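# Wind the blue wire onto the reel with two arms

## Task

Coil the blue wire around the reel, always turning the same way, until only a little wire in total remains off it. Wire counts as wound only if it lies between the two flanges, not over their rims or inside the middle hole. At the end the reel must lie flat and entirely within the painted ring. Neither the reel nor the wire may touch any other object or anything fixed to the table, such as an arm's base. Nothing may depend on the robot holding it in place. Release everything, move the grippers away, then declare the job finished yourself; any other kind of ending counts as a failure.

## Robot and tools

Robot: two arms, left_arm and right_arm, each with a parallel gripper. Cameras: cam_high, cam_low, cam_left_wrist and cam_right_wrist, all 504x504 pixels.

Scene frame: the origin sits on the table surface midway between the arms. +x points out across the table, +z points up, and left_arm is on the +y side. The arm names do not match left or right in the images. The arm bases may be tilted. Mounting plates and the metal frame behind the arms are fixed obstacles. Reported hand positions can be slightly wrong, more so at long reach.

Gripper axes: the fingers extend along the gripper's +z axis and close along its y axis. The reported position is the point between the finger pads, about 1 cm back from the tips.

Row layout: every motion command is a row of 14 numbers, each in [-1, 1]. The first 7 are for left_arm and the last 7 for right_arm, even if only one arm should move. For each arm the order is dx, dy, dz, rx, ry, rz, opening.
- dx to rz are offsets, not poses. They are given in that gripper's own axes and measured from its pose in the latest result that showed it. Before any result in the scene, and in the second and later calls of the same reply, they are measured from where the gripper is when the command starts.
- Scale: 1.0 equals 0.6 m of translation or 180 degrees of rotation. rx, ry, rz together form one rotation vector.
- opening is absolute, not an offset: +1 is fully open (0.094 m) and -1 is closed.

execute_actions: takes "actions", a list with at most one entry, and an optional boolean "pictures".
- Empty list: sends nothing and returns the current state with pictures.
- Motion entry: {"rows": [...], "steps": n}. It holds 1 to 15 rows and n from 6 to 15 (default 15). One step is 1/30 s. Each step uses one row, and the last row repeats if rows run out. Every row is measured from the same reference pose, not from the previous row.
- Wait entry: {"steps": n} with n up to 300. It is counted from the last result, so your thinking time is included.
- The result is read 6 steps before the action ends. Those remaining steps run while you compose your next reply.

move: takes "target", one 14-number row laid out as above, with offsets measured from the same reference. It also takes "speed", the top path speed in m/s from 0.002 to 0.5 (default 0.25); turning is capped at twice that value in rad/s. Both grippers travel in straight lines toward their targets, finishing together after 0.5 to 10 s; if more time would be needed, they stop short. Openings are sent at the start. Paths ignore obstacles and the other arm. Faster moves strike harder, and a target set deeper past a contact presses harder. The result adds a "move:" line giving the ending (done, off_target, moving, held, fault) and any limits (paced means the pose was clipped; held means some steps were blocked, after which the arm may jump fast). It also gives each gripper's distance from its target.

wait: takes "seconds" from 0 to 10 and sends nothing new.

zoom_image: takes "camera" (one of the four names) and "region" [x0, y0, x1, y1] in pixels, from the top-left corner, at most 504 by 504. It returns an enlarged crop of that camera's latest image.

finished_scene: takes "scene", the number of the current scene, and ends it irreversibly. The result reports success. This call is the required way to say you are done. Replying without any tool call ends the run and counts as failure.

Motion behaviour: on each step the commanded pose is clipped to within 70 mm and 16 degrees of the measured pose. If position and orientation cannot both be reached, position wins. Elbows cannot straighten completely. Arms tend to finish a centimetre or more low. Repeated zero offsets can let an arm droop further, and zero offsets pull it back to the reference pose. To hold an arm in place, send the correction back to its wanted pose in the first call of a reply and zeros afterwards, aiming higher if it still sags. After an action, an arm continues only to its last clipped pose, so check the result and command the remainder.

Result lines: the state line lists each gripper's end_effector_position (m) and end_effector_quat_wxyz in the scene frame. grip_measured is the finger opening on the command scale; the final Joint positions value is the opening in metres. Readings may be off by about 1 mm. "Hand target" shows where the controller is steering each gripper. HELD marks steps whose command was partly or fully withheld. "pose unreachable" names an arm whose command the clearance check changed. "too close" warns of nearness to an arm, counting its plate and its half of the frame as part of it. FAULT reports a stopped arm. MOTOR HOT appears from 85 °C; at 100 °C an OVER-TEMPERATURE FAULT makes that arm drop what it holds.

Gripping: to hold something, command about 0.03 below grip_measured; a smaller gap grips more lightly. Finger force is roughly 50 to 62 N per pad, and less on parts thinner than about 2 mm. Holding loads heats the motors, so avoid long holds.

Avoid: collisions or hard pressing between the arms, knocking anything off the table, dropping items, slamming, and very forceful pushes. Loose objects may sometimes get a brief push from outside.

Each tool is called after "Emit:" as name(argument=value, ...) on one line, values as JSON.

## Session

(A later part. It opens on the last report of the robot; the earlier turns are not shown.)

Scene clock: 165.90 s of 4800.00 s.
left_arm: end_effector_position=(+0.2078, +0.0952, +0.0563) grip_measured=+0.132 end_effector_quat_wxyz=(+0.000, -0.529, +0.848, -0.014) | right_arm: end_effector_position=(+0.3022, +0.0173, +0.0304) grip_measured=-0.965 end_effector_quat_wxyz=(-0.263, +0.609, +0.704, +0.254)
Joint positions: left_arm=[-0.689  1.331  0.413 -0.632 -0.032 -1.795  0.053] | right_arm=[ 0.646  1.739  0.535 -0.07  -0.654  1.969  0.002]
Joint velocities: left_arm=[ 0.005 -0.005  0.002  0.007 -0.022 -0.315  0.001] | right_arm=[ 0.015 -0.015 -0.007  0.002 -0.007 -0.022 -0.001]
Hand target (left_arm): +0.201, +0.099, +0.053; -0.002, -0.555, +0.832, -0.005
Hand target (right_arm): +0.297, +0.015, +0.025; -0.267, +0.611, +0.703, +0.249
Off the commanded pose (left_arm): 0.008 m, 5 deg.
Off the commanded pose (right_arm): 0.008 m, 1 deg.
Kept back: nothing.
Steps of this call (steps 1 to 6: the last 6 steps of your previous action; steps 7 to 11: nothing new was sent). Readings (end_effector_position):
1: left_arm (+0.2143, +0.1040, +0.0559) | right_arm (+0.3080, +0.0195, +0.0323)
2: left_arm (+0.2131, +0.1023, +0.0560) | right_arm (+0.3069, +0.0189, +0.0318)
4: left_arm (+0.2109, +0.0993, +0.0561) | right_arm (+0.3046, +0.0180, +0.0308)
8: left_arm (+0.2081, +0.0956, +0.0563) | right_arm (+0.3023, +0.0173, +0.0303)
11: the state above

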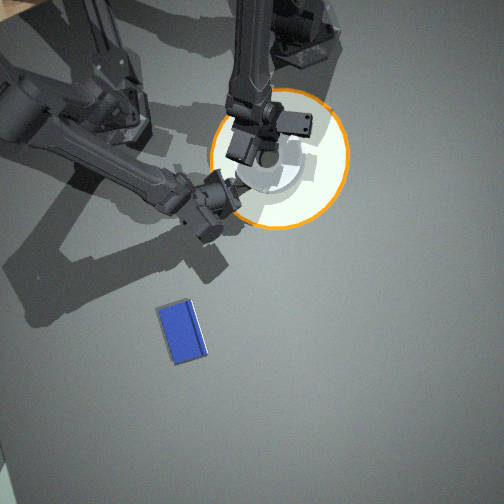

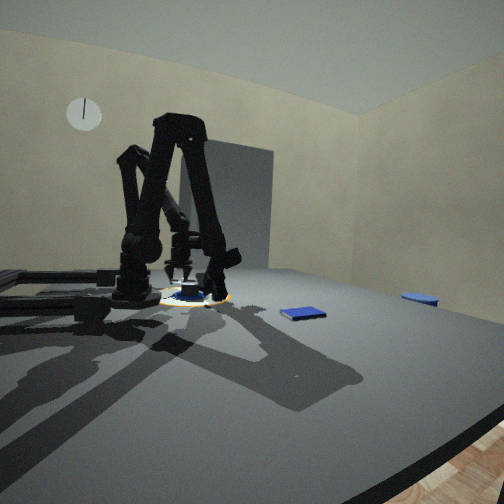

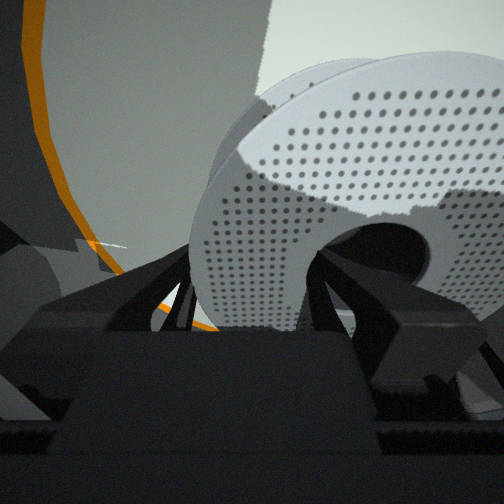

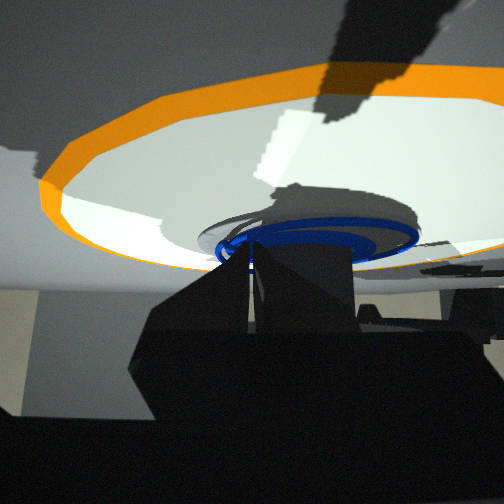

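Emit:
execute_actions(actions=[{"rows":[[0.004,0.008,0.005,-0.002,-0.004,-0.022,0.115, -0.004,-0.004,0.006,0,0,0,-0.99],[0.004,0.008,0.005,-0.002,-0.004,-0.022,0.115, -0.005,-0.004,0.010,0,0,0,-0.99],[0.004,0.008,0.005,-0.002,-0.004,-0.022,0.115, -0.005,-0.004,0.014,0,0,0,-0.99],[0.004,0.008,0.005,-0.002,-0.004,-0.022,0.115, -0.005,-0.004,0.017,0,0,0,-0.99],[0.004,0.008,0.005,-0.002,-0.004,-0.022,0.115, -0.005,-0.004,0.019,0,0,0,-0.99],[0.004,0.008,0.005,-0.002,-0.004,-0.022,0.115, -0.005,-0.004,0.019,0,0,0,-0.99],[0.004,0.008,0.005,-0.002,-0.004,-0.022,0.115, -0.005,-0.004,0.019,0,0,0,-0.99],[0.004,0.008,0.005,-0.002,-0.004,-0.022,0.115, -0.005,-0.004,0.019,0,0,0,-0.95],[0.006,0.008,0.005,-0.002,-0.004,-0.030,0.115, -0.005,-0.004,0.019,0,0,0,-0.90],[0.008,0.008,0.005,-0.002,-0.004,-0.038,0.115, -0.005,-0.004,0.019,0,0,0,-0.85],[0.010,0.008,0.005,-0.002,-0.004,-0.046,0.115, -0.005,-0.004,0.019,0,0,0,-0.85],[0.012,0.007,0.005,-0.002,-0.004,-0.054,0.115, -0.005,-0.004,0.019,0,0,0,-0.85],[0.014,0.007,0.005,-0.002,-0.004,-0.060,0.115, -0.005,-0.004,0.019,0,0,0,-0.85],[0.015,0.007,0.005,-0.002,-0.004,-0.064,0.115, -0.005,-0.004,0.019,0,0,0,-0.85],[0.015,0.007,0.005,-0.002,-0.004,-0.064,0.115, -0.005,-0.004,0.019,0,0,0,-0.85]],"steps":15}])

Emit:
execute_actions(actions=[{"steps":11}], pictures=true)

Emit:
zoom_image(camera="cam_right_wrist", region=[140, 150, 460, 330])

Scene clock: 166.97 s of 4800.00 s.
left_arm: end_effector_position=(+0.2075, +0.0947, +0.0564) grip_measured=+0.132 end_effector_quat_wxyz=(+0.004, -0.557, +0.830, -0.014) | right_arm: end_effector_position=(+0.3040, +0.0209, +0.0259) grip_measured=-0.914 end_effector_quat_wxyz=(-0.260, +0.607, +0.705, +0.260)
Joint positions: left_arm=[-0.698  1.331  0.413 -0.632 -0.041 -1.871  0.053] | right_arm=[ 0.653  1.76   0.535 -0.029 -0.652  1.977  0.004]
Joint velocities: left_arm=[-0.034 -0.005 -0.022 -0.012 -0.066 -0.198  0.001] | right_arm=[ 0.024  0.063 -0.002  0.017 -0.007  0.081  0.034]
Steps of this call (steps 1 to 23: nothing new was sent; steps 24 to 32: the first 9 steps of this action). Readings (end_effector_position):
24: left_arm (+0.2081, +0.0954, +0.0563) | right_arm (+0.3025, +0.0174, +0.0305)
25: left_arm (+0.2081, +0.0954, +0.0564) | right_arm (+0.3033, +0.0178, +0.0307)
27: left_arm (+0.2077, +0.0949, +0.0564) | right_arm (+0.3054, +0.0189, +0.0305)
31: left_arm (+0.2076, +0.0947, +0.0564) | right_arm (+0.3046, +0.0207, +0.0267)
32: the state above

Scene clock: 167.33 s of 4800.00 s.
left_arm: end_effector_position=(+0.2035, +0.0900, +0.0564) grip_measured=+0.132 end_effector_quat_wxyz=(+0.003, -0.601, +0.799, -0.014) | right_arm: end_effector_position=(+0.3035, +0.0215, +0.0252) grip_measured=-0.852 end_effector_quat_wxyz=(-0.261, +0.607, +0.704, +0.259)
Joint positions: left_arm=[-0.725  1.332  0.413 -0.632 -0.041 -2.005  0.053] | right_arm=[ 0.655  1.763  0.535 -0.027 -0.652  1.981  0.007]
Joint velocities: left_arm=[-0.024 -0.005 -0.002 -0.002 -0.022 -0.11  -0.   ] | right_arm=[-0.015 -0.015 -0.012  0.012 -0.051 -0.095  0.   ]
Hand target (left_arm): +0.200, +0.089, +0.053; +0.001, -0.611, +0.792, -0.009
Hand target (right_arm): +0.299, +0.022, +0.020; -0.263, +0.609, +0.704, +0.254
Off the commanded pose (left_arm): 0.005 m, 2 deg.
Off the commanded pose (right_arm): 0.007 m, 1 deg.
Kept back: nothing.
Steps of this call (steps 1 to 6: the last 6 steps of your previous action; steps 7 to 11: nothing new was sent). Readings (end_effector_position):
1: left_arm (+0.2073, +0.0944, +0.0564) | right_arm (+0.3036, +0.0212, +0.0255)
2: left_arm (+0.2069, +0.0939, +0.0564) | right_arm (+0.3035, +0.0213, +0.0252)
4: left_arm (+0.2058, +0.0925, +0.0564) | right_arm (+0.3034, +0.0214, +0.0252)
8: left_arm (+0.2037, +0.0902, +0.0564) | right_arm (+0.3035, +0.0215, +0.0252)
11: the state above

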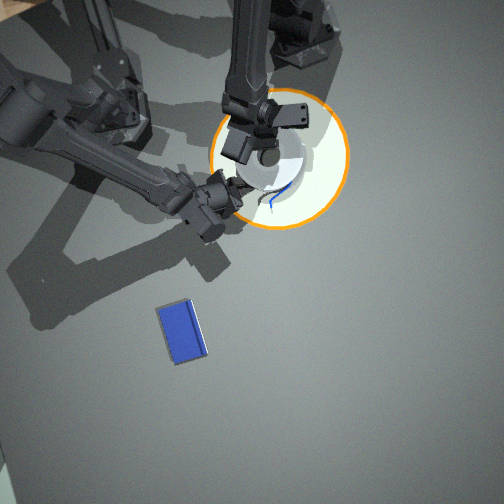

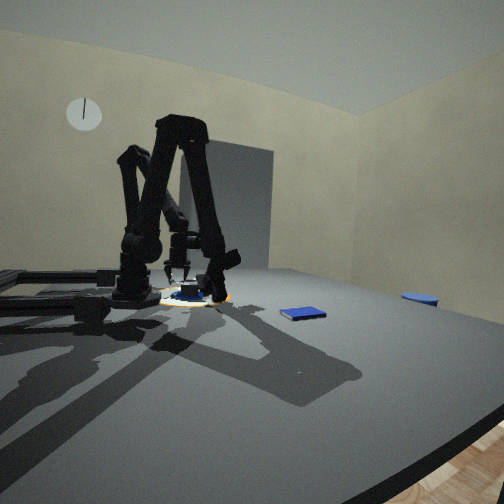

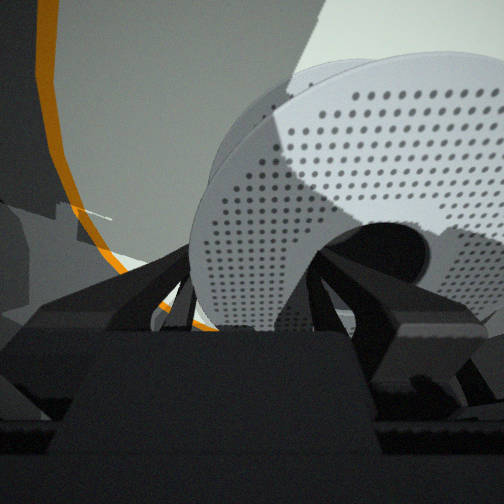

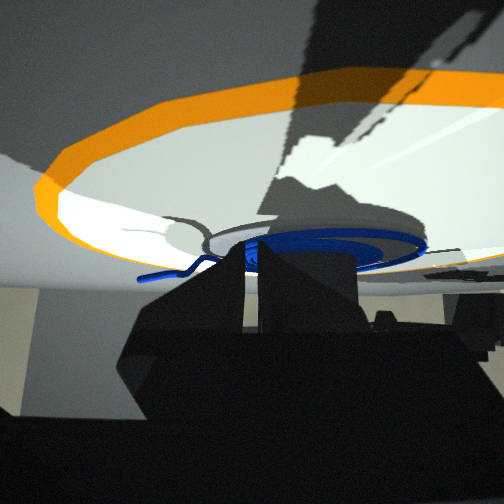

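Region (140, 150, 460, 330) of cam_right_wrist's 504x504 image, scaled by 1.575, with more detail than that image has; it fills the top 284 rows of this view, and the rest is white.

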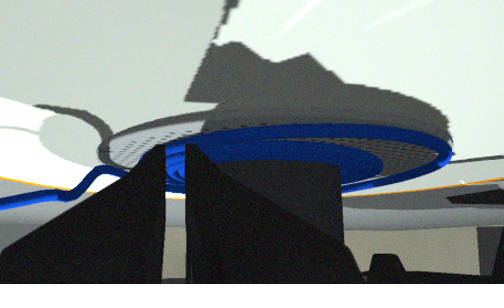

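Emit:
execute_actions(actions=[])

Emit:
zoom_image(camera="cam_high", region=[220, 120, 330, 230])

Scene clock: 167.43 s of 4800.00 s.
left_arm: end_effector_position=(+0.2035, +0.0900, +0.0564) grip_measured=+0.132 end_effector_quat_wxyz=(+0.003, -0.605, +0.796, -0.014) | right_arm: end_effector_position=(+0.3035, +0.0215, +0.0252) grip_measured=-0.852 end_effector_quat_wxyz=(-0.261, +0.607, +0.704, +0.259)
Joint positions: left_arm=[-0.725  1.332  0.413 -0.632 -0.041 -2.014  0.053] | right_arm=[ 0.655  1.763  0.535 -0.027 -0.652  1.981  0.007]
Joint velocities: left_arm=[-0.005 -0.005 -0.012 -0.017  0.007 -0.051  0.001] | right_arm=[ 0.005  0.005 -0.007 -0.007  0.037 -0.037  0.   ]
Hand target (left_arm): +0.200, +0.089, +0.053; +0.001, -0.611, +0.792, -0.009
Hand target (right_arm): +0.299, +0.022, +0.020; -0.263, +0.609, +0.704, +0.254
Off the commanded pose (left_arm): 0.005 m, 1 deg.
Off the commanded pose (right_arm): 0.007 m, 1 deg.
Kept back: nothing.
Steps of this call (steps 1 to 3: nothing new was sent). Readings (end_effector_position):
1: left_arm (+0.2035, +0.0900, +0.0564) | right_arm (+0.3035, +0.0215, +0.0252)
2: left_arm (+0.2035, +0.0900, +0.0564) | right_arm (+0.3035, +0.0215, +0.0252)
3: the state above

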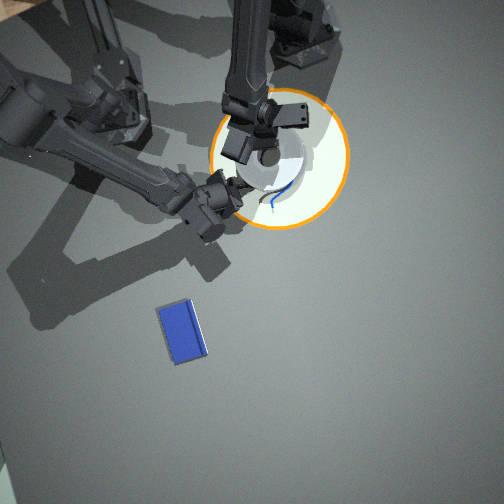

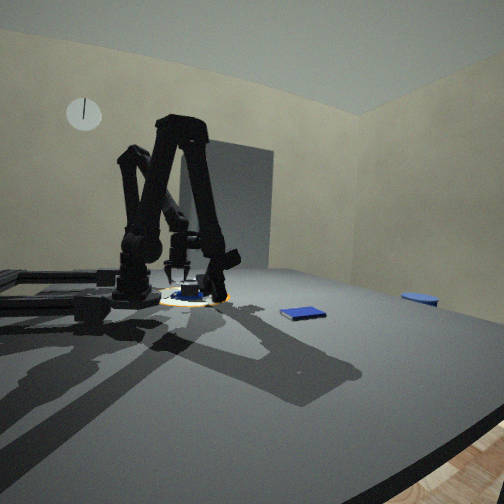

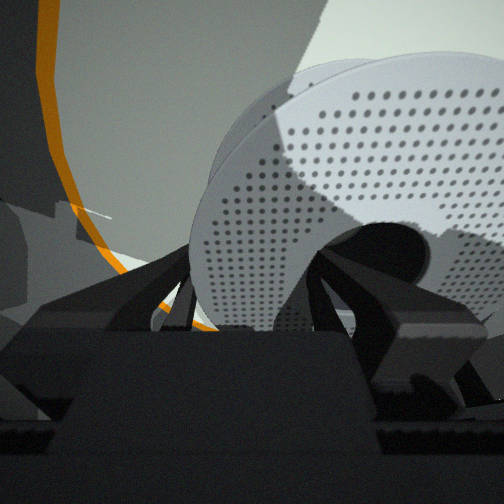

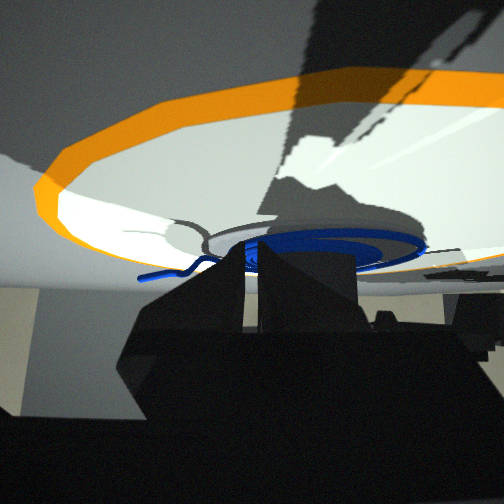

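Region (220, 120, 330, 230) of cam_high's 504x504 image, scaled by 4.582, with more detail than that image has.

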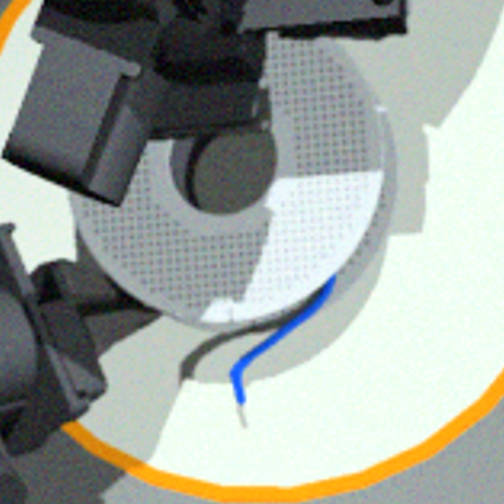

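Emit:
execute_actions(actions=[{"rows":[[0,0,0,0,0,0,0.115, 0,0,-0.008,0,0,0,-0.85],[0,0,0,0,0,0,0.45, 0,0.002,-0.016,0,0,0,-0.85],[0,0,-0.003,0,0,0.010,0.8, 0,0.003,-0.024,0,0,0,-0.85],[-0.005,0,-0.005,-0.001,0.001,0.030,0.95, 0,0.004,-0.032,0,0,0,-0.85],[-0.010,-0.001,-0.005,-0.001,0.002,0.052,0.95, 0,0.005,-0.040,0,0,0,-0.85],[-0.016,-0.001,-0.005,-0.001,0.003,0.072,0.95, 0,0.006,-0.048,0,0,0,-0.85],[-0.021,-0.002,-0.005,-0.001,0.003,0.090,0.95, 0,0.007,-0.056,0,0,0,-0.85],[-0.025,-0.003,-0.005,-0.001,0.003,0.105,0.95, 0,0.008,-0.064,0,0,0,-0.85],[-0.029,-0.005,-0.005,-0.001,0.003,0.120,0.95, 0,0.010,-0.071,0,0,0,-0.85],[-0.033,-0.006,-0.005,-0.001,0.003,0.135,0.95, 0,0.012,-0.078,0,0,0,-0.85],[-0.037,-0.009,-0.005,-0.001,0.003,0.150,0.95, 0,0.014,-0.084,0.004,-0.001,-0.005,-0.85],[-0.041,-0.012,-0.005,-0.001,0.003,0.165,0.95, 0,0.017,-0.089,0.008,-0.002,-0.010,-0.85],[-0.044,-0.016,-0.005,-0.001,0.003,0.180,0.95, 0,0.020,-0.093,0.013,-0.003,-0.016,-0.85],[-0.047,-0.020,-0.005,-0.001,0.003,0.195,0.95, 0,0.023,-0.096,0.018,-0.004,-0.022,-0.85],[-0.050,-0.025,-0.005,-0.001,0.003,0.210,0.95, 0,0.026,-0.098,0.024,-0.006,-0.029,-0.85]],"steps":15}])

Emit:
execute_actions(actions=[{"rows":[[-0.021,-0.014,-0.006,0.003,0.005,0.086,0.95, 0.010,0.024,-0.006,0.024,-0.006,-0.029,-0.8],[-0.025,-0.018,-0.006,0.003,0.005,0.1,0.95, 0.014,0.030,-0.006,0.031,-0.007,-0.037,-0.75],[-0.029,-0.022,-0.006,0.003,0.005,0.114,0.95, 0.018,0.035,-0.006,0.038,-0.009,-0.045,-0.7],[-0.032,-0.026,-0.006,0.003,0.005,0.128,0.95, 0.022,0.039,-0.006,0.045,-0.011,-0.054,-0.65],[-0.036,-0.030,-0.006,0.003,0.005,0.142,0.95, 0.025,0.043,-0.006,0.052,-0.012,-0.062,-0.6],[-0.040,-0.033,-0.006,0.003,0.005,0.156,0.95, 0.027,0.047,-0.007,0.059,-0.014,-0.070,-0.55],[-0.043,-0.036,-0.006,0.003,0.005,0.169,0.95, 0.029,0.051,-0.007,0.066,-0.016,-0.079,-0.5],[-0.047,-0.038,-0.006,0.003,0.005,0.183,0.95, 0.030,0.056,-0.007,0.073,-0.017,-0.087,-0.45],[-0.050,-0.040,-0.006,0.003,0.005,0.197,0.95, 0.032,0.060,-0.008,0.080,-0.019,-0.095,-0.45],[-0.054,-0.043,-0.006,0.003,0.005,0.211,0.95, 0.034,0.064,-0.008,0.087,-0.021,-0.104,-0.45],[-0.057,-0.045,-0.006,0.003,0.005,0.225,0.95, 0.035,0.068,-0.008,0.094,-0.022,-0.112,-0.45],[-0.060,-0.048,-0.006,0.003,0.005,0.239,0.95, 0.037,0.072,-0.009,0.101,-0.024,-0.120,-0.45],[-0.063,-0.050,-0.006,0.003,0.005,0.253,0.95, 0.039,0.077,-0.009,0.108,-0.026,-0.129,-0.45],[-0.066,-0.053,-0.006,0.003,0.005,0.267,0.95, 0.040,0.081,-0.009,0.115,-0.027,-0.137,-0.45],[-0.069,-0.056,-0.006,0.003,0.005,0.281,0.95, 0.042,0.085,-0.009,0.122,-0.029,-0.145,-0.45]],"steps":15}])

Emit:
execute_actions(actions=[{"rows":[[-0.038,-0.016,-0.007,0.005,0.001,0.086,0.95, 0.008,0.030,-0.010,0.027,-0.006,-0.032,-0.45],[-0.042,-0.017,-0.007,0.005,0.001,0.1,0.95, 0.008,0.035,-0.010,0.034,-0.008,-0.040,-0.45],[-0.046,-0.018,-0.007,0.005,0.001,0.114,0.95, 0.008,0.040,-0.011,0.041,-0.010,-0.049,-0.45],[-0.049,-0.020,-0.007,0.005,0.001,0.128,0.95, 0.008,0.045,-0.011,0.048,-0.011,-0.057,-0.45],[-0.053,-0.021,-0.007,0.005,0.001,0.142,0.95, 0.008,0.050,-0.011,0.055,-0.013,-0.065,-0.45],[-0.057,-0.023,-0.007,0.005,0.001,0.156,0.95, 0.008,0.055,-0.011,0.062,-0.015,-0.074,-0.45],[-0.060,-0.024,-0.007,0.005,0.001,0.169,0.95, 0.008,0.060,-0.012,0.069,-0.016,-0.082,-0.45],[-0.064,-0.026,-0.007,0.005,0.001,0.183,0.95, 0.009,0.065,-0.012,0.075,-0.018,-0.090,-0.45],[-0.067,-0.028,-0.007,0.005,0.001,0.197,0.95, 0.009,0.070,-0.012,0.081,-0.019,-0.097,-0.45],[-0.071,-0.031,-0.007,0.005,0.001,0.211,0.95, 0.009,0.075,-0.012,0.087,-0.021,-0.104,-0.45],[-0.074,-0.033,-0.007,0.005,0.001,0.225,0.95, 0.009,0.080,-0.013,0.092,-0.022,-0.110,-0.45],[-0.077,-0.036,-0.007,0.005,0.001,0.239,0.95, 0.009,0.084,-0.013,0.097,-0.023,-0.115,-0.45],[-0.080,-0.038,-0.007,0.005,0.001,0.253,0.95, 0.009,0.088,-0.013,0.100,-0.024,-0.119,-0.45],[-0.083,-0.041,-0.007,0.005,0.001,0.267,0.95, 0.009,0.091,-0.013,0.103,-0.024,-0.122,-0.45],[-0.086,-0.044,-0.007,0.005,0.001,0.281,0.95, 0.009,0.093,-0.013,0.104,-0.025,-0.124,-0.45]],"steps":15}])

Emit:
execute_actions(actions=[{"steps":14}], pictures=true)

Scene clock: 174.20 s of 4800.00 s.
left_arm: end_effector_position=(+0.2082, +0.0959, +0.0572) grip_measured=+0.948 end_effector_quat_wxyz=(+0.007, -0.531, +0.847, -0.013) | right_arm: end_effector_position=(+0.3068, +0.0017, +0.0456) grip_measured=-0.852 end_effector_quat_wxyz=(-0.265, +0.615, +0.697, +0.255)
Joint positions: left_arm=[-0.697  1.327  0.413 -0.635 -0.046 -1.807  0.092] | right_arm=[ 0.595  1.679  0.535 -0.16  -0.669  1.929  0.007]
Joint velocities: left_arm=[ 0.308 -0.063  0.017 -0.017 -0.051  1.297 -0.001] | right_arm=[-0.337 -0.484  0.002 -0.618 -0.11  -0.242 -0.001]
Steps of this call (steps 1 to 90: nothing new was sent; then 3.47 s passed at rest; steps 91 to 99: the first 9 steps of this action). Readings (end_effector_position):
91: left_arm (+0.2035, +0.0900, +0.0564) | right_arm (+0.3032, +0.0213, +0.0251)
92: left_arm (+0.2035, +0.0900, +0.0564) | right_arm (+0.3024, +0.0208, +0.0254)
94: left_arm (+0.2034, +0.0901, +0.0564) | right_arm (+0.3009, +0.0177, +0.0279)
98: left_arm (+0.2063, +0.0939, +0.0569) | right_arm (+0.3053, +0.0054, +0.0414)
99: the state above

Scene clock: 174.70 s of 4800.00 s.
left_arm: end_effector_position=(+0.2325, +0.1235, +0.0553) grip_measured=+0.948 end_effector_quat_wxyz=(+0.013, -0.242, +0.970, -0.001) | right_arm: end_effector_position=(+0.3272, -0.0109, +0.0743) grip_measured=-0.457 end_effector_quat_wxyz=(-0.284, +0.536, +0.775, +0.179)
Joint positions: left_arm=[-0.551  1.346  0.428 -0.635 -0.059 -1.031  0.092] | right_arm=[ 0.554  1.692  0.759 -0.68  -0.642  1.551  0.025]
Joint velocities: left_arm=[ 0.2    0.151  0.164  0.017 -0.066  1.502 -0.001] | right_arm=[ 0.112  0.366  0.769 -1.043  0.183 -0.974  0.012]
Off your previous action's commanded pose (left_arm): 0.009 m, 14 deg at its last step (step 6 of this call); orientation clipped at that step.
Off your previous action's commanded pose (right_arm): 0.019 m, 6 deg at its last step (step 6 of this call).
Steps of this call (steps 1 to 6: the last 6 steps of your previous action; steps 7 to 15: the first 9 steps of this action, its rows measured from where the robot was after step 6). Readings (end_effector_position):
6: left_arm (+0.2189, +0.1096, +0.0574) | right_arm (+0.3049, -0.0185, +0.0613)
7: left_arm (+0.2205, +0.1121, +0.0573) | right_arm (+0.3042, -0.0200, +0.0624)
8: left_arm (+0.2220, +0.1144, +0.0572) | right_arm (+0.3040, -0.0205, +0.0638)
10: left_arm (+0.2242, +0.1184, +0.0568) | right_arm (+0.3075, -0.0196, +0.0665)
14: left_arm (+0.2301, +0.1230, +0.0554) | right_arm (+0.3233, -0.0126, +0.0729)
15: the state above

Scene clock: 175.20 s of 4800.00 s.
left_arm: end_effector_position=(+0.2713, +0.1223, +0.0566) grip_measured=+0.948 end_effector_quat_wxyz=(+0.014, +0.091, +0.996, +0.005) | right_arm: end_effector_position=(+0.3680, +0.0066, +0.0839) grip_measured=-0.452 end_effector_quat_wxyz=(-0.287, +0.360, +0.885, +0.066)
Joint positions: left_arm=[-0.484  1.428  0.517 -0.638 -0.061 -0.293  0.092] | right_arm=[ 0.624  1.885  1.118 -1.135 -0.467  1.124  0.026]
Joint velocities: left_arm=[ 0.054  0.151  0.164 -0.027  0.022  1.341 -0.   ] | right_arm=[ 0.171  0.386  0.652 -0.686  0.33  -0.769 -0.001]
Off your previous action's commanded pose (left_arm): 0.022 m, 13 deg at its last step (step 6 of this call).
Off your previous action's commanded pose (right_arm): 0.014 m, 10 deg at its last step (step 6 of this call).
Steps of this call (steps 1 to 6: the last 6 steps of your previous action; steps 7 to 15: the first 9 steps of this action, its rows measured from where the robot was after step 6). Readings (end_effector_position):
6: left_arm (+0.2499, +0.1247, +0.0569) | right_arm (+0.3434, -0.0050, +0.0782)
7: left_arm (+0.2527, +0.1251, +0.0571) | right_arm (+0.3455, -0.0048, +0.0786)
8: left_arm (+0.2554, +0.1251, +0.0571) | right_arm (+0.3474, -0.0046, +0.0792)
10: left_arm (+0.2600, +0.1245, +0.0569) | right_arm (+0.3523, -0.0024, +0.0811)
14: left_arm (+0.2690, +0.1228, +0.0565) | right_arm (+0.3650, +0.0047, +0.0838)
15: the state above

Scene clock: 175.67 s of 4800.00 s.
left_arm: end_effector_position=(+0.2909, +0.1140, +0.0580) grip_measured=+0.948 end_effector_quat_wxyz=(+0.013, +0.299, +0.954, +0.008) | right_arm: end_effector_position=(+0.3812, +0.0197, +0.0822) grip_measured=-0.452 end_effector_quat_wxyz=(-0.295, +0.259, +0.919, +0.036)
Joint positions: left_arm=[-0.479  1.474  0.575 -0.647 -0.061  0.139  0.092] | right_arm=[ 0.662  1.976  1.252 -1.27  -0.407  0.932  0.026]
Joint velocities: left_arm=[ 0.005 -0.005 -0.002 -0.012 -0.022  0.198 -0.001] | right_arm=[-0.024  0.005  0.002 -0.007 -0.007 -0.11  -0.   ]
Hand target (left_arm): +0.305, +0.111, +0.063; +0.018, +0.312, +0.950, +0.006
Hand target (right_arm): +0.390, +0.025, +0.083; -0.293, +0.248, +0.923, +0.039
Off the commanded pose (left_arm): 0.016 m, 3 deg.
Off the commanded pose (right_arm): 0.012 m, 2 deg.
Kept back: nothing.
Steps of this call (steps 1 to 6: the last 6 steps of your previous action; steps 7 to 14: nothing new was sent). Readings (end_effector_position):
1: left_arm (+0.2736, +0.1218, +0.0567) | right_arm (+0.3707, +0.0085, +0.0840)
2: left_arm (+0.2759, +0.1211, +0.0568) | right_arm (+0.3733, +0.0103, +0.0839)
4: left_arm (+0.2806, +0.1192, +0.0570) | right_arm (+0.3778, +0.0139, +0.0836)
8: left_arm (+0.2891, +0.1149, +0.0576) | right_arm (+0.3829, +0.0200, +0.0821)
14: the state above

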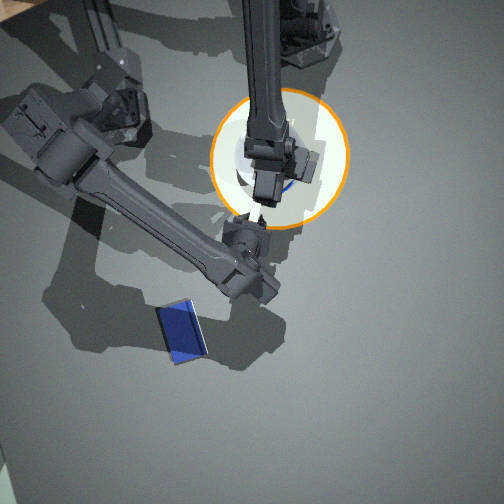

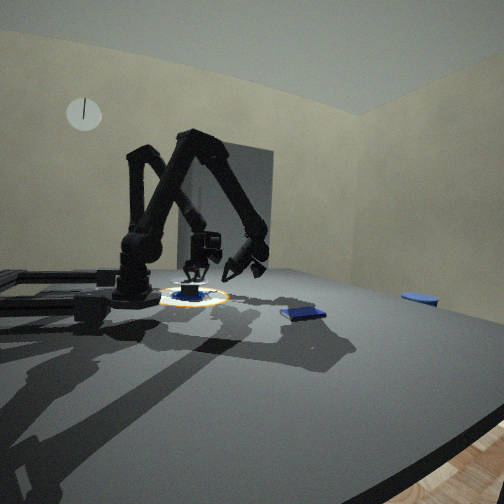

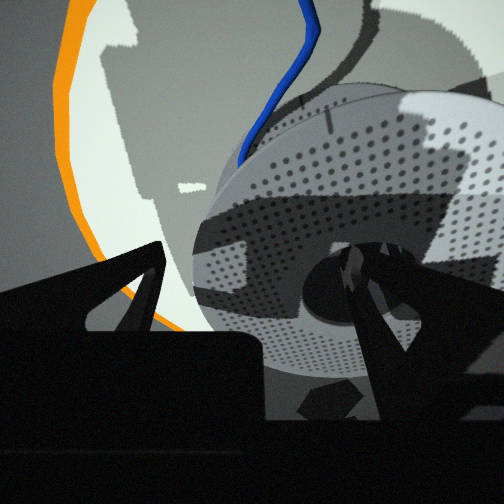

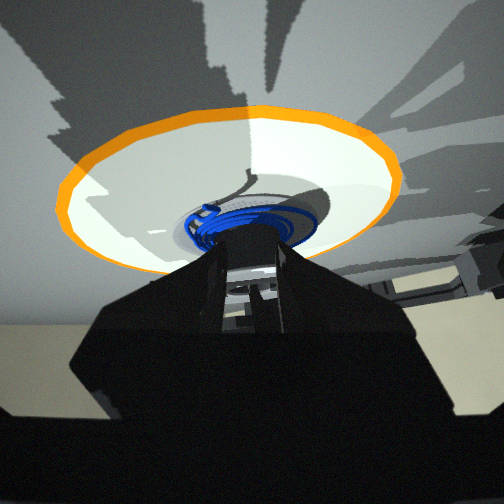

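Emit:
execute_actions(actions=[])

Scene clock: 176.70 s of 4800.00 s.
left_arm: end_effector_position=(+0.2909, +0.1140, +0.0580) grip_measured=+0.948 end_effector_quat_wxyz=(+0.013, +0.314, +0.949, +0.008) | right_arm: end_effector_position=(+0.3811, +0.0196, +0.0823) grip_measured=-0.452 end_effector_quat_wxyz=(-0.295, +0.254, +0.920, +0.038)
Joint positions: left_arm=[-0.479  1.474  0.575 -0.647 -0.061  0.17   0.092] | right_arm=[ 0.662  1.976  1.252 -1.27  -0.407  0.92   0.026]
Joint velocities: left_arm=[-0.015 -0.015  0.002 -0.017  0.007 -0.022  0.   ] | right_arm=[-0.015  0.005 -0.007  0.002 -0.051 -0.051 -0.001]
Hand target (left_arm): +0.305, +0.111, +0.063; +0.018, +0.312, +0.950, +0.006
Hand target (right_arm): +0.390, +0.025, +0.083; -0.293, +0.248, +0.923, +0.039
Off the commanded pose (left_arm): 0.016 m, 2 deg.
Off the commanded pose (right_arm): 0.012 m, 1 deg.
Kept back: nothing.
Steps of this call (steps 1 to 31: nothing new was sent). Readings (end_effector_position):
1: left_arm (+0.2909, +0.1140, +0.0580) | right_arm (+0.3812, +0.0197, +0.0823)
2: left_arm (+0.2909, +0.1140, +0.0580) | right_arm (+0.3811, +0.0196, +0.0823)
4: left_arm (+0.2909, +0.1140, +0.0580) | right_arm (+0.3811, +0.0196, +0.0823)
8: left_arm (+0.2909, +0.1140, +0.0580) | right_arm (+0.3811, +0.0196, +0.0823)
31: the state above

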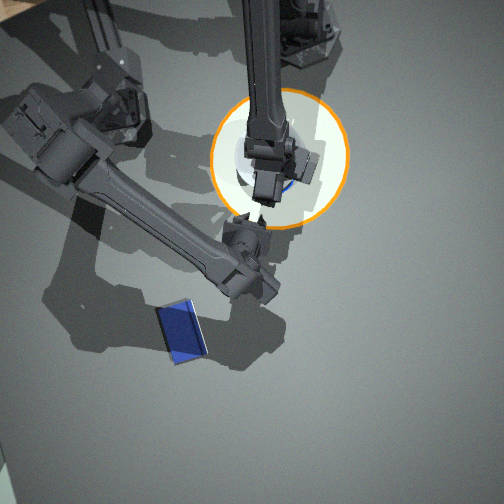

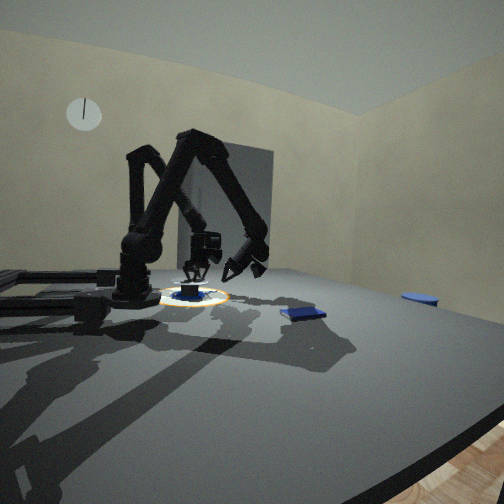

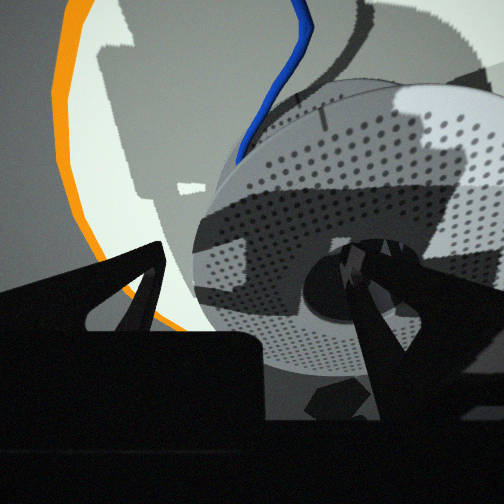

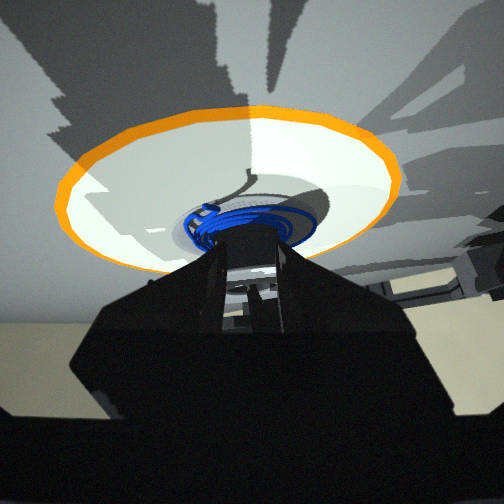

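Emit:
zoom_image(camera="cam_right_wrist", region=[160, 150, 340, 300])

Emit:
zoom_image(camera="cam_low", region=[155, 255, 255, 315])

Region (160, 150, 340, 300) of cam_right_wrist's 504x504 image, scaled by 2.800, with more detail than that image has.

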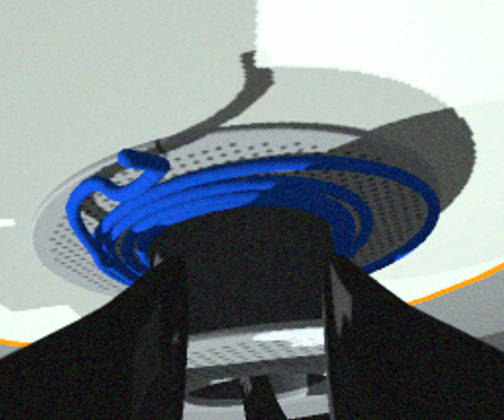

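Region (155, 255, 255, 315) of cam_low's 504x504 image, scaled by 5.040, with more detail than that image has; it fills the top 302 rows of this view, and the rest is white.

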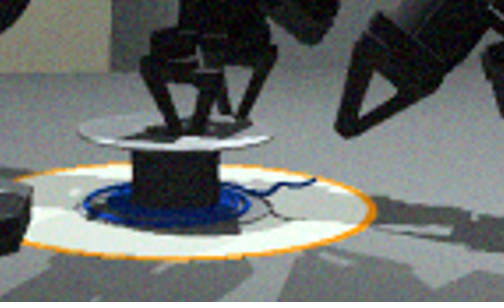

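Emit:
execute_actions(actions=[{"rows": [
[0.003,0.002,0,0.002,0.001,0,0.95, -0.002,0.014,0.000,0,0,-0.008,-0.45],
[0.006,0.004,0,0.004,0.003,0,0.95, -0.004,0.022,0.001,0,0,-0.016,-0.45],
[0.009,0.006,0,0.006,0.004,0,0.95, -0.006,0.029,0.003,0,0,-0.024,-0.45],
[0.012,0.008,0,0.008,0.006,0,0.95, -0.008,0.036,0.006,0,0,-0.032,-0.45],
[0.015,0.010,0,0.010,0.008,0,0.90, -0.010,0.043,0.009,0,0,-0.040,-0.45],
[0.018,0.012,0,0.010,0.008,0,0.82, -0.012,0.050,0.012,0,0,-0.048,-0.45],
[0.020,0.013,0,0.010,0.008,0,0.74, -0.013,0.056,0.015,0,0,-0.056,-0.45],
[0.020,0.013,0,0.010,0.008,0,0.66, -0.014,0.061,0.018,0,0,-0.064,-0.45],
[0.020,0.013,0,0.010,0.008,0,0.58, -0.015,0.065,0.021,0,0,-0.072,-0.45],
[0.020,0.013,0,0.010,0.008,0,0.50, -0.015,0.065,0.024,0,0,-0.080,-0.45],
[0.020,0.013,0,0.010,0.008,0,0.42, -0.015,0.065,0.027,0,0,-0.080,-0.45],
[0.020,0.013,0,0.010,0.008,0,0.35, -0.015,0.065,0.027,0,0,-0.080,-0.45]
], "steps": 14}])

Emit:
execute_actions(actions=[{"steps": 12}], pictures=true)

Scene clock: 180.10 s of 4800.00 s.
left_arm: end_effector_position=(+0.2891, +0.1200, +0.0576) grip_measured=+0.701 end_effector_quat_wxyz=(+0.002, +0.312, +0.950, -0.002) | right_arm: end_effector_position=(+0.3864, +0.0309, +0.0753) grip_measured=-0.452 end_effector_quat_wxyz=(-0.297, +0.211, +0.930, +0.051)
Joint positions: left_arm=[-0.449  1.474  0.575 -0.664 -0.038  0.194  0.08 ] | right_arm=[ 0.675  2.011  1.285 -1.27  -0.416  0.838  0.026]
Joint velocities: left_arm=[ 0.161  0.005  0.012 -0.046  0.037  0.081 -0.079] | right_arm=[ 0.132  0.298  0.266  0.027 -0.007 -0.462 -0.001]
Steps of this call (steps 1 to 90: nothing new was sent; then 0.13 s passed at rest; steps 91 to 98: the first 8 steps of this action). Readings (end_effector_position):
91: left_arm (+0.2908, +0.1137, +0.0580) | right_arm (+0.3811, +0.0196, +0.0823)
92: left_arm (+0.2906, +0.1132, +0.0580) | right_arm (+0.3810, +0.0197, +0.0822)
94: left_arm (+0.2896, +0.1130, +0.0579) | right_arm (+0.3813, +0.0211, +0.0816)
98: the state above

Scene clock: 180.50 s of 4800.00 s.
left_arm: end_effector_position=(+0.2894, +0.1226, +0.0575) grip_measured=+0.352 end_effector_quat_wxyz=(+0.000, +0.315, +0.949, -0.003) | right_arm: end_effector_position=(+0.3841, +0.0441, +0.0599) grip_measured=-0.452 end_effector_quat_wxyz=(-0.299, +0.148, +0.941, +0.063)
Joint positions: left_arm=[-0.439  1.474  0.575 -0.667 -0.035  0.209  0.064] | right_arm=[ 0.701  2.056  1.306 -1.256 -0.421  0.728  0.026]
Joint velocities: left_arm=[ 0.005 -0.015 -0.002 -0.007  0.007 -0.051 -0.   ] | right_arm=[-0.015  0.005 -0.017 -0.007 -0.022 -0.11  -0.001]
Hand target (left_arm): +0.286, +0.127, +0.058; -0.004, +0.314, +0.949, -0.003
Hand target (right_arm): +0.397, +0.052, +0.060; -0.288, +0.137, +0.945, +0.074
Off the commanded pose (left_arm): 0.006 m, 1 deg.
Off the commanded pose (right_arm): 0.017 m, 2 deg.
Kept back: nothing.
Steps of this call (steps 1 to 6: the last 6 steps of your previous action; steps 7 to 12: nothing new was sent). Readings (end_effector_position):
1: left_arm (+0.2895, +0.1214, +0.0575) | right_arm (+0.3878, +0.0342, +0.0727)
2: left_arm (+0.2897, +0.1224, +0.0575) | right_arm (+0.3886, +0.0373, +0.0699)
4: left_arm (+0.2895, +0.1226, +0.0575) | right_arm (+0.3878, +0.0417, +0.0647)
8: left_arm (+0.2894, +0.1226, +0.0575) | right_arm (+0.3841, +0.0441, +0.0599)
12: the state above

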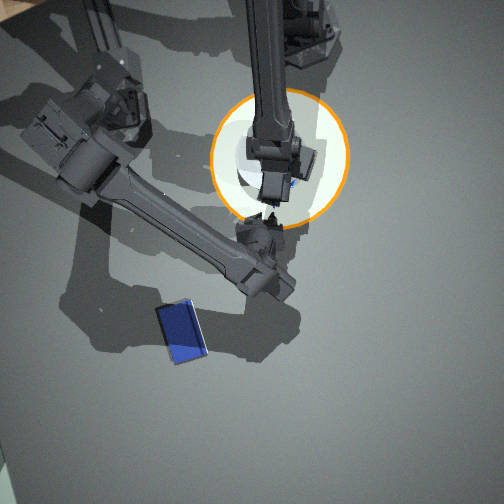

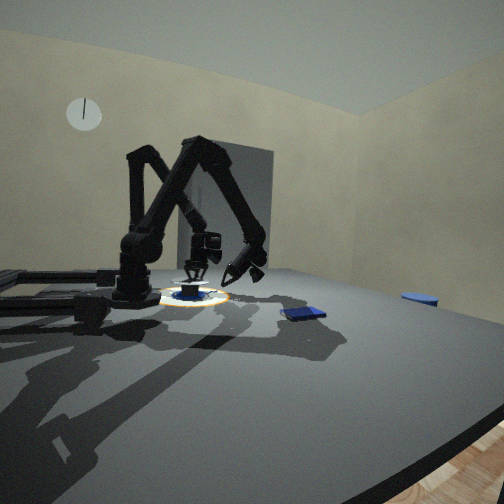

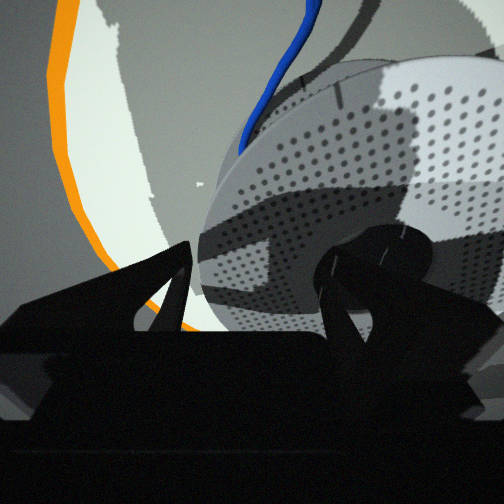

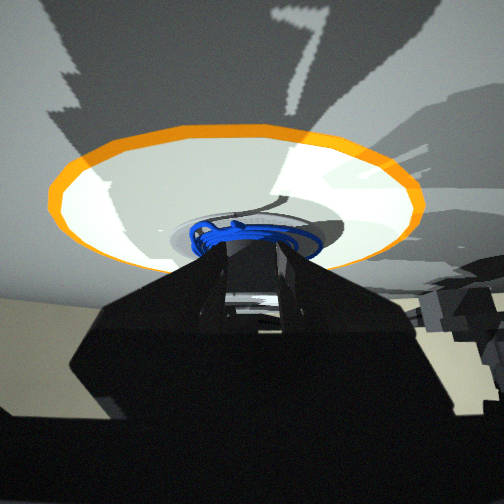

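Emit:
zoom_image(camera="cam_right_wrist", region=[180, 185, 320, 285])

Region (180, 185, 320, 285) of cam_right_wrist's 504x504 image, scaled by 3.600, with more detail than that image has; it fills the top 360 rows of this view, and the rest is white.

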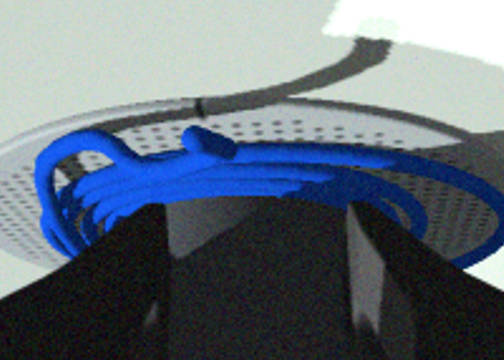

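Emit:
execute_actions(actions=[{"rows": [
[0,0,0.002,0,0,0,0.32, -0.012,0.026,-0.004,0,0,-0.005,-0.45],
[0,0,0.004,0,0,0,0.29, -0.012,0.030,0.000,0,0,-0.005,-0.45],
[0,0,0.005,0,0,0,0.26, -0.012,0.034,0.004,0,0,-0.005,-0.45],
[0,0,0.005,0,0,0,0.23, -0.012,0.037,0.009,0,0,-0.005,-0.45],
[0,0,0.005,0,0,0,0.20, -0.012,0.037,0.014,0,0,-0.005,-0.45],
[0,0,0.005,0,0,0,0.18, -0.012,0.037,0.019,0,0,-0.005,-0.45],
[0,0,0.004,0,0,0,0.16, -0.012,0.037,0.024,0,0,-0.005,-0.45],
[0,0,0.004,0,0,0,0.14, -0.012,0.037,0.029,0,0,-0.005,-0.45],
[0,0,0.004,0,0,0,0.125, -0.012,0.037,0.034,0,0,-0.005,-0.45],
[0,0,0.004,0,0,0,0.115, -0.012,0.037,0.039,0,0,-0.005,-0.45],
[0,0,0.004,0,0,0,0.115, -0.012,0.037,0.043,0,0,-0.005,-0.45]
], "steps": 12}])

Emit:
execute_actions(actions=[{"steps": 11}], pictures=true)

Scene clock: 183.27 s of 4800.00 s.
left_arm: end_effector_position=(+0.2893, +0.1224, +0.0575) grip_measured=+0.193 end_effector_quat_wxyz=(+0.000, +0.315, +0.949, -0.004) | right_arm: end_effector_position=(+0.3868, +0.0517, +0.0571) grip_measured=-0.452 end_effector_quat_wxyz=(-0.300, +0.143, +0.941, +0.066)
Joint positions: left_arm=[-0.439  1.474  0.575 -0.667 -0.034  0.21   0.056] | right_arm=[ 0.71   2.073  1.326 -1.256 -0.43   0.725  0.026]
Joint velocities: left_arm=[-0.005  0.005  0.002  0.022 -0.022 -0.007 -0.02 ] | right_arm=[ 0.112  0.103  0.007  0.11  -0.095 -0.037  0.   ]
Steps of this call (steps 1 to 77: nothing new was sent; steps 78 to 83: the first 6 steps of this action). Readings (end_effector_position):
78: left_arm (+0.2893, +0.1225, +0.0575) | right_arm (+0.3843, +0.0443, +0.0601)
79: left_arm (+0.2893, +0.1225, +0.0575) | right_arm (+0.3849, +0.0450, +0.0600)
81: left_arm (+0.2893, +0.1225, +0.0575) | right_arm (+0.3868, +0.0482, +0.0591)
83: the state above

Scene clock: 183.63 s of 4800.00 s.
left_arm: end_effector_position=(+0.2893, +0.1225, +0.0575) grip_measured=+0.138 end_effector_quat_wxyz=(+0.000, +0.315, +0.949, -0.003) | right_arm: end_effector_position=(+0.3817, +0.0656, +0.0430) grip_measured=-0.452 end_effector_quat_wxyz=(-0.296, +0.136, +0.943, +0.067)
Joint positions: left_arm=[-0.439  1.474  0.575 -0.667 -0.035  0.21   0.053] | right_arm=[ 0.739  2.099  1.326 -1.213 -0.436  0.741  0.026]
Joint velocities: left_arm=[ 0.005 -0.005  0.007  0.007  0.007 -0.007 -0.001] | right_arm=[-0.034 -0.015 -0.002  0.012  0.022 -0.007 -0.001]
Hand target (left_arm): +0.289, +0.123, +0.055; +0.000, +0.315, +0.949, -0.003
Hand target (right_arm): +0.382, +0.068, +0.035; -0.299, +0.140, +0.942, +0.065
Off the commanded pose (left_arm): 0.002 m, 0 deg.
Off the commanded pose (right_arm): 0.008 m, 1 deg.
Kept back: nothing.
Steps of this call (steps 1 to 6: the last 6 steps of your previous action; steps 7 to 11: nothing new was sent). Readings (end_effector_position):
1: left_arm (+0.2893, +0.1225, +0.0575) | right_arm (+0.3860, +0.0535, +0.0556)
2: left_arm (+0.2893, +0.1225, +0.0575) | right_arm (+0.3852, +0.0552, +0.0538)
4: left_arm (+0.2893, +0.1225, +0.0575) | right_arm (+0.3839, +0.0594, +0.0498)
8: left_arm (+0.2893, +0.1225, +0.0575) | right_arm (+0.3820, +0.0651, +0.0438)
11: the state above

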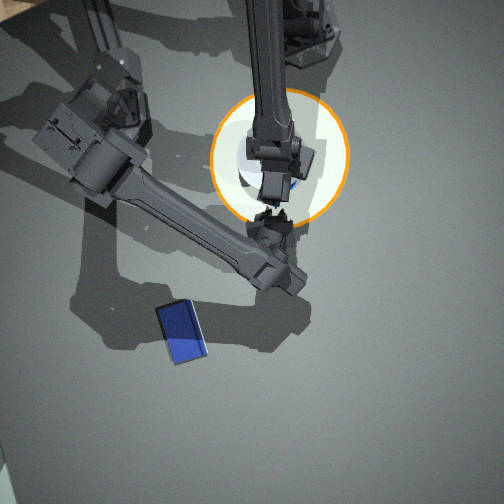

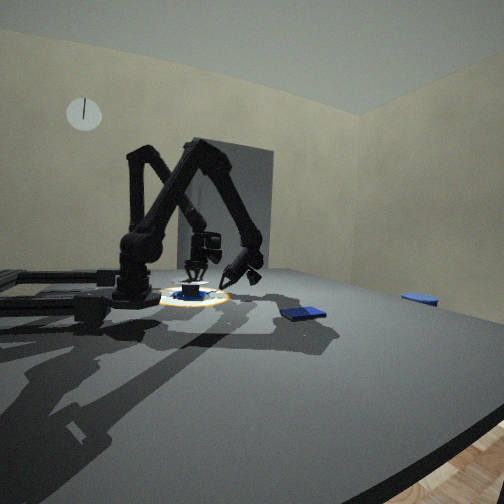

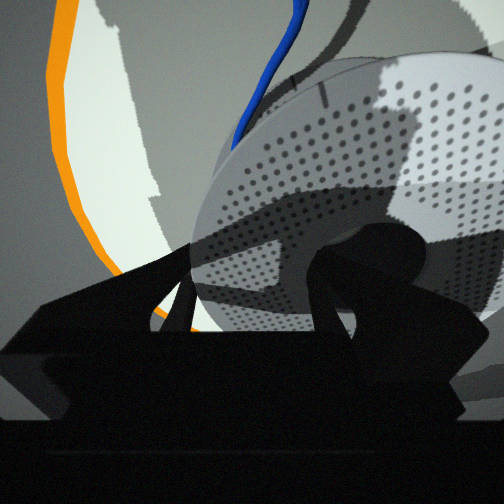

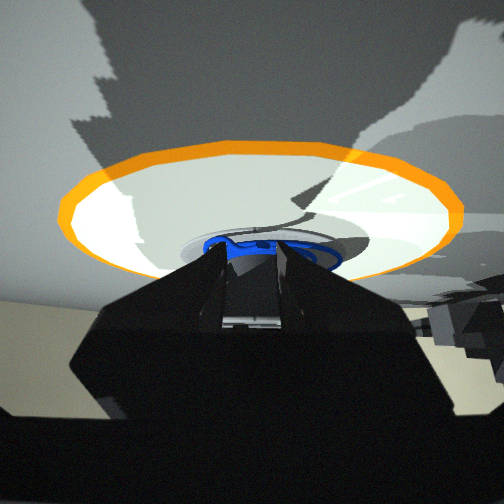

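Emit:
zoom_image(camera="cam_right_wrist", region=[190, 200, 320, 290])

Emit:
zoom_image(camera="cam_low", region=[165, 260, 255, 315])

Region (190, 200, 320, 290) of cam_right_wrist's 504x504 image, scaled by 3.877, with more detail than that image has; it fills the top 349 rows of this view, and the rest is white.

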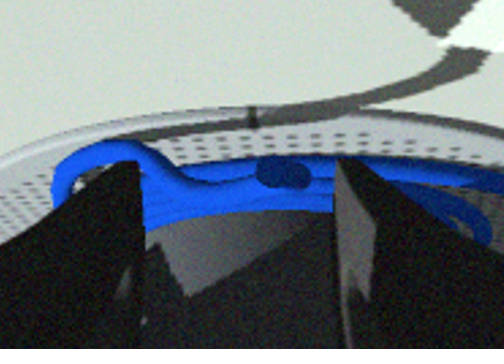

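Region (165, 260, 255, 315) of cam_low's 504x504 image, scaled by 5.600, with more detail than that image has.

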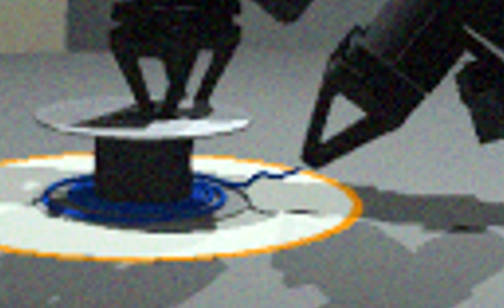

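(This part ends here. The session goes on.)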